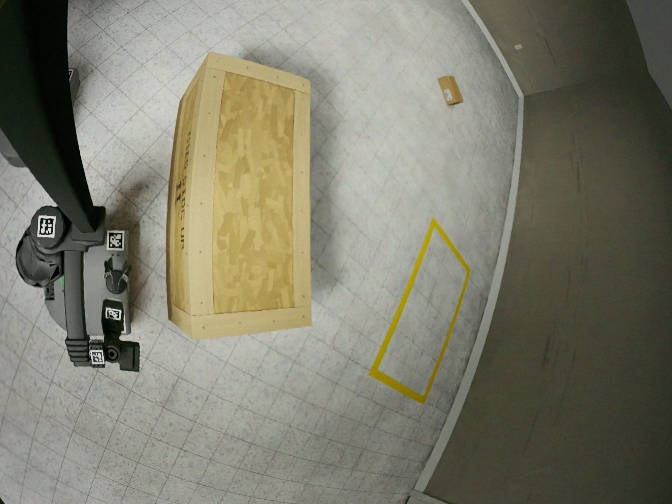

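Emit:
execute_actions(
  actions=[
    {"r2":{"base":{"rotate_rad":-0.5},"joints":{"lift_m":0.6}},"r3":{"base":{"translate_m":0.14},"joints":{"lift_m":0.33}},"r1":{"joints":{"lift_m":0.1}}},
  ],
  cameras=[],
)

Emit:
execute_actions(
  actions=[
    {"r2":{"base":{"translate_m":0.31}}},
  ],
  cameras=[],
)

Emit:
execute_actions(
  actions=[
    {"r2":{"base":{"rotate_rad":0.5}}},
  ],
  cameras=["r2_nav_camera","r3_nav_camera","r1_nav_camera"],
)

Scene clock: 869.23 s.
r1.base_odometry: x=+0.346 y=-2.274 heading=-0.090 (m, m, rad; r1's odometry frame)
r1.turned_by_wheels: +0.000 (rad since the last result)
r1.turned_by_imu: -0.001 (rad since the last result)
r1.base_tilt: forward=+1.2 right=+0.8 (deg)
r1.lidar_m: 1.48 0.62 0.65 4.00 4.42 2.93 1.31 1.02 1.00 1.06 1.56 1.52
r1.head_depth_mm: 3012 2333 1911 1606 1388 1222 1093 / 3023 1988 1788 1605 1390 1222 1090 / 3010 2317 1832 1600 1389 1224 1091 / 2989 2320 1896 1597 1377 1219 1092 / 2995 2316 1887 1601 1331 1225 1091 / 3021 2333 1899 1600 1213 1188 1086 / 3046 2329 757 1535 1213 1201 1092
r1.base_status: not commanded
r1.joint_positions: lift_m=+0.100 arm_m=+0.001 wrist_yaw_rad=+0.003 wrist_pitch_rad=-0.022 wrist_roll_rad=+0.004 gripper_m=+0.000 head_pan_rad=-0.007 head_tilt_rad=-0.890
r1.joint_status: all done
r1.motor_effort: left_wheel=-2(2) right_wheel=+2(2) lift_m=+21(21) arm_m=+1(1) wrist_yaw_rad=-3(5) wrist_pitch_rad=+8(9) wrist_roll_rad=+0(0) gripper_m=-3(3) head_pan_rad=+4(4) head_tilt_rad=-6(6) (%)
r1.hand_pose: x=-0.0207 y=-0.4016 z=+0.2090 quat_wxyz=(+0.706, +0.009, -0.708, -0.007) (m; r1's base frame)
r1.wrist_depth_mm: - - - 887 757 649 574 / - - - 889 808 674 580 / - - - 939 785 704 612 / - - - - 823 706 628 / 735 701 698 - 669 640 596 / 510 507 504 451 481 470 467 / 391 388 388 380 375 369 369
r2.base_odometry: x=+0.127 y=-1.849 heading=-1.685 (m, m, rad; r2's odometry frame)
r2.turned_by_wheels: -0.500 (rad since the last result)
r2.turned_by_imu: -0.499 (rad since the last result)
r2.base_tilt: forward=-0.7 right=-1.1 (deg)
r2.lidar_m: 0.52 0.50 0.52 4.65 2.20 0.72 0.90 1.85 1.17 1.09 3.95 0.55
r2.head_depth_mm: 2566 519 1927 1004 860 1229 1113 / 2741 2447 1245 837 1161 1199 1105 / 2756 2381 1914 1139 1205 1213 1104 / 2766 2376 1903 1122 1301 1225 1098 / 2777 2354 1910 1116 1124 1217 1091 / 2796 2346 1892 1110 1018 1203 1089 / 2774 2312 1871 1104 972 1170 1079
r2.base_status: done
r2.joint_positions: lift_m=+0.600 arm_m=+0.003 wrist_yaw_rad=+3.000 wrist_pitch_rad=-0.577 wrist_roll_rad=-0.014 gripper_m=+0.037 head_pan_rad=-0.002 head_tilt_rad=-0.895
r2.joint_status: all done
r2.motor_effort: left_wheel=+2(7) right_wheel=-3(7) lift_m=+56(58) arm_m=+0(0) wrist_yaw_rad=+0(0) wrist_pitch_rad=+9(9) wrist_roll_rad=-1(1) gripper_m=+0(0) head_pan_rad=+1(1) head_tilt_rad=-3(4) (%)
r2.hand_pose: x=+0.0072 y=+0.0517 z=+0.5784 quat_wxyz=(+0.248, +0.685, +0.155, +0.667) (m; r2's base frame)
r2.wrist_depth_mm: - - - - - - - / - - - - - - - / - - - - - 651 591 / - - - - - 602 505 / 917 933 959 946 926 661 526 / 800 809 - 808 822 722 559 / 707 711 713 717 705 717 594
r3.base_odometry: x=+0.185 y=-1.527 heading=-2.068 (m, m, rad; r3's odometry frame)
r3.turned_by_wheels: +0.000 (rad since the last result)
r3.turned_by_imu: -0.001 (rad since the last result)
r3.base_tilt: forward=-0.6 right=-0.7 (deg)
r3.lidar_m: - - 0.15 0.24 0.68 2.40 1.18 1.12 3.91 3.18 2.82 -
r3.head_depth_mm: 2064 2319 1983 1675 1423 1250 1115 / 2207 2353 1978 1658 1424 1243 1103 / 2329 2466 1968 1645 1405 1193 1045 / 2512 2452 1933 1636 1394 852 757 / 2697 2355 1953 1608 1396 849 755 / 2835 2362 1895 1591 1379 841 752 / 2903 2322 1911 1605 1374 839 745
r3.base_status: done
r3.joint_positions: lift_m=+0.330 arm_m=+0.000 wrist_yaw_rad=+3.002 wrist_pitch_rad=-0.572 wrist_roll_rad=+0.012 gripper_m=+0.037 head_pan_rad=-0.003 head_tilt_rad=-0.894
r3.joint_status: all done
r3.motor_effort: left_wheel=-1(7) right_wheel=+2(8) lift_m=+23(25) arm_m=-2(2) wrist_yaw_rad=-3(3) wrist_pitch_rad=+9(9) wrist_roll_rad=+1(1) gripper_m=+0(0) head_pan_rad=+1(2) head_tilt_rad=-2(2) (%)
r3.hand_pose: x=+0.0070 y=+0.0551 z=+0.3094 quat_wxyz=(+0.248, +0.694, +0.150, +0.659) (m; r3's base frame)
r3.wrist_depth_mm: 658 - - 339 168 159 171 / 607 - 931 380 151 116 119 / 576 700 748 418 157 100 93 / 585 610 624 455 163 100 78 / 525 526 - 508 162 102 73 / 462 - - - 151 105 74 / - - - - 212 107 75
pictures: none
No camera images: the call's "cameras" was empty. Leave "cameras" out to get every camera's image.

Scene clock: 873.60 s.
r1.base_odometry: x=+0.346 y=-2.274 heading=-0.090 (m, m, rad; r1's odometry frame)
r1.turned_by_wheels: +0.000 (rad since the last result)
r1.turned_by_imu: -0.001 (rad since the last result)
r1.base_tilt: forward=+1.1 right=+0.8 (deg)
r1.lidar_m: 1.48 1.01 0.92 3.98 4.46 2.92 1.31 1.01 1.00 1.06 1.55 1.53
r1.head_depth_mm: 2998 2327 1908 1607 1385 1222 1090 / 3026 1975 1775 1612 1393 1222 1095 / 3027 2317 1856 1602 1386 1225 1094 / 2995 2317 1900 1589 1388 1219 1087 / 2997 2337 1891 1597 1383 1223 1096 / 3046 2329 1912 1589 1396 1221 1090 / 3009 2330 1894 1564 1340 1220 1089
r1.base_status: not commanded
r1.joint_positions: lift_m=+0.100 arm_m=+0.001 wrist_yaw_rad=+0.003 wrist_pitch_rad=-0.022 wrist_roll_rad=+0.004 gripper_m=+0.000 head_pan_rad=-0.007 head_tilt_rad=-0.890
r1.joint_status: not commanded
r1.motor_effort: left_wheel=-2(3) right_wheel=+2(2) lift_m=+20(21) arm_m=+1(1) wrist_yaw_rad=-3(3) wrist_pitch_rad=+9(8) wrist_roll_rad=+0(0) gripper_m=-2(3) head_pan_rad=+4(4) head_tilt_rad=-6(6) (%)
r1.hand_pose: x=-0.0207 y=-0.4016 z=+0.2090 quat_wxyz=(+0.706, +0.009, -0.708, -0.007) (m; r1's base frame)
r1.wrist_depth_mm: - - - 890 743 651 569 / - - - 915 800 648 606 / - - - 949 800 696 594 / - - - 966 830 705 615 / 706 725 706 - 683 656 590 / 511 500 496 464 474 475 467 / 394 384 380 380 377 368 366
r2.base_odometry: x=+0.092 y=-2.157 heading=-1.685 (m, m, rad; r2's odometry frame)
r2.turned_by_wheels: +0.000 (rad since the last result)
r2.turned_by_imu: +0.000 (rad since the last result)
r2.base_tilt: forward=-0.7 right=-1.0 (deg)
r2.lidar_m: 0.24 0.23 0.24 0.33 2.60 0.99 1.19 2.18 1.18 4.13 0.30 0.28
r2.head_depth_mm: 2424 2469 1978 1654 997 659 621 / 2467 2439 1963 1644 999 653 969 / 2487 2403 1943 1129 973 1043 1065 / 2488 2369 1930 1119 971 907 1090 / 2545 2351 1918 1607 961 860 1079 / 2554 2322 1887 1591 957 843 1039 / 2594 2330 1888 1590 950 837 828
r2.base_status: done
r2.joint_positions: lift_m=+0.600 arm_m=+0.003 wrist_yaw_rad=+3.000 wrist_pitch_rad=-0.577 wrist_roll_rad=-0.014 gripper_m=+0.037 head_pan_rad=-0.002 head_tilt_rad=-0.895
r2.joint_status: not commanded
r2.motor_effort: left_wheel=+2(7) right_wheel=-3(4) lift_m=+56(55) arm_m=+0(0) wrist_yaw_rad=-1(0) wrist_pitch_rad=+9(9) wrist_roll_rad=-1(1) gripper_m=-1(0) head_pan_rad=+1(1) head_tilt_rad=-4(3) (%)
r2.hand_pose: x=+0.0072 y=+0.0517 z=+0.5784 quat_wxyz=(+0.248, +0.685, +0.155, +0.667) (m; r2's base frame)
r2.wrist_depth_mm: - - - - - - - / - - - - - - - / - - - - 588 591 - / - - - 542 492 491 488 / 935 950 969 874 431 426 423 / 836 825 - 768 412 375 369 / 720 733 712 698 560 369 322
r3.base_odometry: x=+0.185 y=-1.527 heading=-2.068 (m, m, rad; r3's odometry frame)
r3.turned_by_wheels: +0.000 (rad since the last result)
r3.turned_by_imu: -0.001 (rad since the last result)
r3.base_tilt: forward=-0.5 right=-0.8 (deg)
r3.lidar_m: - - 0.15 0.23 0.43 2.41 1.19 1.12 3.91 3.17 2.81 -
r3.head_depth_mm: 2082 2306 2005 1657 1433 1250 1110 / 2204 2403 1991 1652 1417 1238 1101 / 2319 2422 1977 1647 1411 1187 1048 / 2501 2418 1958 1631 1400 852 759 / 2663 2377 1942 1616 1394 849 755 / 2787 2382 1909 1600 1386 845 752 / 2923 2324 1900 1587 1376 835 746
r3.base_status: not commanded
r3.joint_positions: lift_m=+0.330 arm_m=+0.000 wrist_yaw_rad=+3.002 wrist_pitch_rad=-0.572 wrist_roll_rad=+0.012 gripper_m=+0.037 head_pan_rad=-0.003 head_tilt_rad=-0.894
r3.joint_status: not commanded
r3.motor_effort: left_wheel=-1(1) right_wheel=+2(2) lift_m=+23(23) arm_m=-1(1) wrist_yaw_rad=-2(2) wrist_pitch_rad=+9(8) wrist_roll_rad=+1(1) gripper_m=+0(1) head_pan_rad=+1(1) head_tilt_rad=-1(2) (%)
r3.hand_pose: x=+0.0070 y=+0.0551 z=+0.3094 quat_wxyz=(+0.248, +0.694, +0.150, +0.659) (m; r3's base frame)
r3.wrist_depth_mm: - - - 337 168 159 170 / 906 - 931 378 151 116 119 / 469 475 641 415 157 100 93 / 394 402 614 456 164 100 78 / 462 429 - 506 162 102 73 / 467 - - - 151 105 74 / - - - - 212 107 75
pictures: none
No camera images: the call's "cameras" was empty. Leave "cameras" out to get every camera's image.

Scene clock: 875.40 s.
r1.base_odometry: x=+0.346 y=-2.274 heading=-0.090 (m, m, rad; r1's odometry frame)
r1.turned_by_wheels: +0.000 (rad since the last result)
r1.turned_by_imu: +0.000 (rad since the last result)
r1.base_tilt: forward=+1.2 right=+0.8 (deg)
r1.lidar_m: 1.48 0.89 0.88 4.01 4.44 2.91 1.31 1.01 0.99 1.07 1.55 1.52
r1.head_depth_mm: 3038 2321 1896 1600 1387 1226 1086 / 3017 1968 1791 1598 1388 1220 1090 / 2983 2327 1860 1607 1380 1224 1094 / 3013 2341 1913 1598 1390 1221 1092 / 3012 2321 1904 1607 1387 1228 1088 / 3004 2323 1885 1611 1384 1220 1091 / 3006 2329 1886 1401 1331 1219 1091
r1.base_status: not commanded
r1.joint_positions: lift_m=+0.100 arm_m=+0.001 wrist_yaw_rad=+0.003 wrist_pitch_rad=-0.022 wrist_roll_rad=+0.004 gripper_m=+0.000 head_pan_rad=-0.007 head_tilt_rad=-0.890
r1.joint_status: not commanded
r1.motor_effort: left_wheel=-2(2) right_wheel=+2(2) lift_m=+20(20) arm_m=+1(1) wrist_yaw_rad=-4(5) wrist_pitch_rad=+9(9) wrist_roll_rad=+0(0) gripper_m=-2(3) head_pan_rad=+4(4) head_tilt_rad=-6(6) (%)
r1.hand_pose: x=-0.0207 y=-0.4016 z=+0.2090 quat_wxyz=(+0.706, +0.009, -0.708, -0.007) (m; r1's base frame)
r1.wrist_depth_mm: - - - 881 738 654 582 / - - - 916 783 653 602 / - - - 970 799 687 598 / - - - 991 825 703 608 / 707 721 693 - 654 648 598 / 513 508 499 457 478 471 464 / 395 385 382 379 375 364 364
r2.base_odometry: x=+0.092 y=-2.157 heading=-1.185 (m, m, rad; r2's odometry frame)
r2.turned_by_wheels: +0.500 (rad since the last result)
r2.turned_by_imu: +0.497 (rad since the last result)
r2.base_tilt: forward=-0.7 right=-1.2 (deg)
r2.lidar_m: 0.23 0.24 0.33 2.65 1.01 1.19 2.16 1.18 1.24 3.62 0.28 0.24
r2.head_depth_mm: 2483 2449 1978 1652 986 877 612 / 2642 2412 1961 1644 979 874 983 / 2767 2402 1962 1625 974 871 1096 / 2908 2370 1921 1625 969 865 1096 / 3028 2349 1913 1606 961 857 1092 / 3077 2337 1896 1592 958 855 1080 / 2982 2336 1886 1596 991 850 1074
r2.base_status: done
r2.joint_positions: lift_m=+0.600 arm_m=+0.003 wrist_yaw_rad=+3.000 wrist_pitch_rad=-0.577 wrist_roll_rad=-0.014 gripper_m=+0.037 head_pan_rad=-0.002 head_tilt_rad=-0.895
r2.joint_status: not commanded
r2.motor_effort: left_wheel=-2(5) right_wheel=+2(5) lift_m=+55(56) arm_m=+0(0) wrist_yaw_rad=+0(1) wrist_pitch_rad=+9(9) wrist_roll_rad=-1(1) gripper_m=-1(0) head_pan_rad=+1(1) head_tilt_rad=-4(3) (%)
r2.hand_pose: x=+0.0072 y=+0.0517 z=+0.5784 quat_wxyz=(+0.248, +0.685, +0.155, +0.667) (m; r2's base frame)
r2.wrist_depth_mm: - - - - - - - / 904 - - - - - - / 984 - - - - - - / 925 - - - - 491 487 / 943 947 965 930 578 424 425 / 813 821 - 821 543 386 366 / 726 718 712 720 690 383 323
r3.base_odometry: x=+0.185 y=-1.527 heading=-2.068 (m, m, rad; r3's odometry frame)
r3.turned_by_wheels: +0.000 (rad since the last result)
r3.turned_by_imu: +0.000 (rad since the last result)
r3.base_tilt: forward=-0.6 right=-0.8 (deg)
r3.lidar_m: - - 0.15 0.24 1.44 2.40 1.19 1.12 3.91 3.17 2.80 -
r3.head_depth_mm: 2047 2294 2005 1665 1426 1254 1112 / 2190 2409 1972 1650 1435 1246 1107 / 2333 2431 1967 1643 1418 1197 1054 / 2511 2411 1932 1614 1397 855 756 / 2694 2396 1919 1609 1395 845 754 / 2823 2361 1899 1593 1382 843 750 / 2945 2336 1896 1589 1372 833 746
r3.base_status: not commanded
r3.joint_positions: lift_m=+0.330 arm_m=+0.000 wrist_yaw_rad=+3.002 wrist_pitch_rad=-0.572 wrist_roll_rad=+0.012 gripper_m=+0.037 head_pan_rad=-0.003 head_tilt_rad=-0.894
r3.joint_status: not commanded
r3.motor_effort: left_wheel=-2(2) right_wheel=+2(2) lift_m=+23(23) arm_m=-2(2) wrist_yaw_rad=-3(2) wrist_pitch_rad=+9(9) wrist_roll_rad=+1(1) gripper_m=+0(0) head_pan_rad=+1(1) head_tilt_rad=-1(2) (%)
r3.hand_pose: x=+0.0070 y=+0.0551 z=+0.3094 quat_wxyz=(+0.248, +0.694, +0.150, +0.659) (m; r3's base frame)
r3.wrist_depth_mm: - - - 338 168 159 170 / 898 - 930 381 151 116 118 / 467 470 749 418 157 100 93 / 390 395 622 450 164 100 78 / 375 400 - 506 162 102 73 / 440 - - - 151 105 74 / - - - - 213 106 75
pictures: r1_nav_camera (sideways: a quarter turn counterclockwise sets it upright), r2_nav_camera (sideways: a quarter turn counterclockwise sets it upright), r3_nav_camera (sideways: a quarter turn counterclockwise sets it upright)
camera_calibration (this result's frames):
r1_nav_camera: T_world_to_cam=[[0.769366, 0.029824, 0.638112, -0.798016], [-0.00948876, -0.998266, 0.0580973, -0.0206689], [0.638738, -0.0507529, -0.767749, 0.952539], [0, 0, 0, 1]] pos_world=[0.00534737, 0.0515111, 1.24174]
r2_nav_camera: T_world_to_cam=[[0.780129, 0.0425409, 0.62417, -0.776089], [0.0438833, -0.998949, 0.0132361, 0.0409646], [0.624077, 0.0170648, -0.781176, 0.969775], [0, 0, 0, 1]] pos_world=[-0.00156284, 0.0573881, 1.24143]
r3_nav_camera: T_world_to_cam=[[0.772009, -0.00936366, 0.635542, -0.784558], [0.031898, -0.998061, -0.0534521, 0.113846], [0.63481, 0.061538, -0.770214, 0.954632], [0, 0, 0, 1]] pos_world=[-0.00395553, 0.0475327, 1.23998]
Images, in order (width x height): r1_nav_camera 672x504, r2_nav_camera 672x504, r3_nav_camera 672x504.

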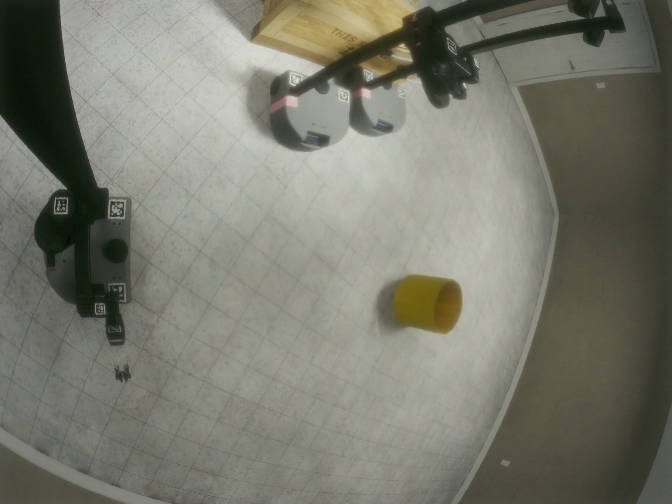

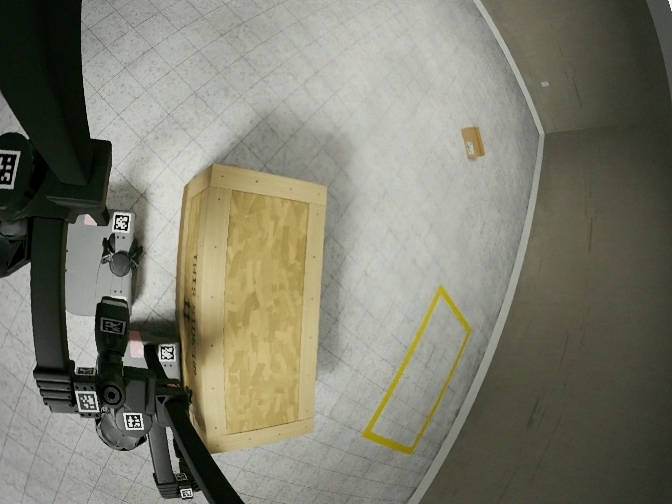

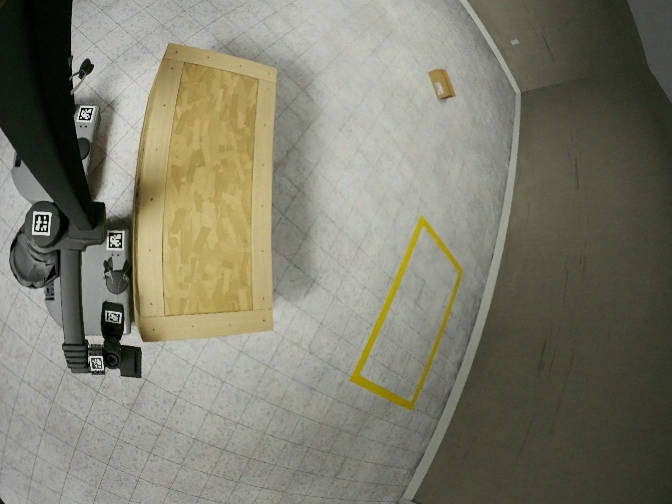

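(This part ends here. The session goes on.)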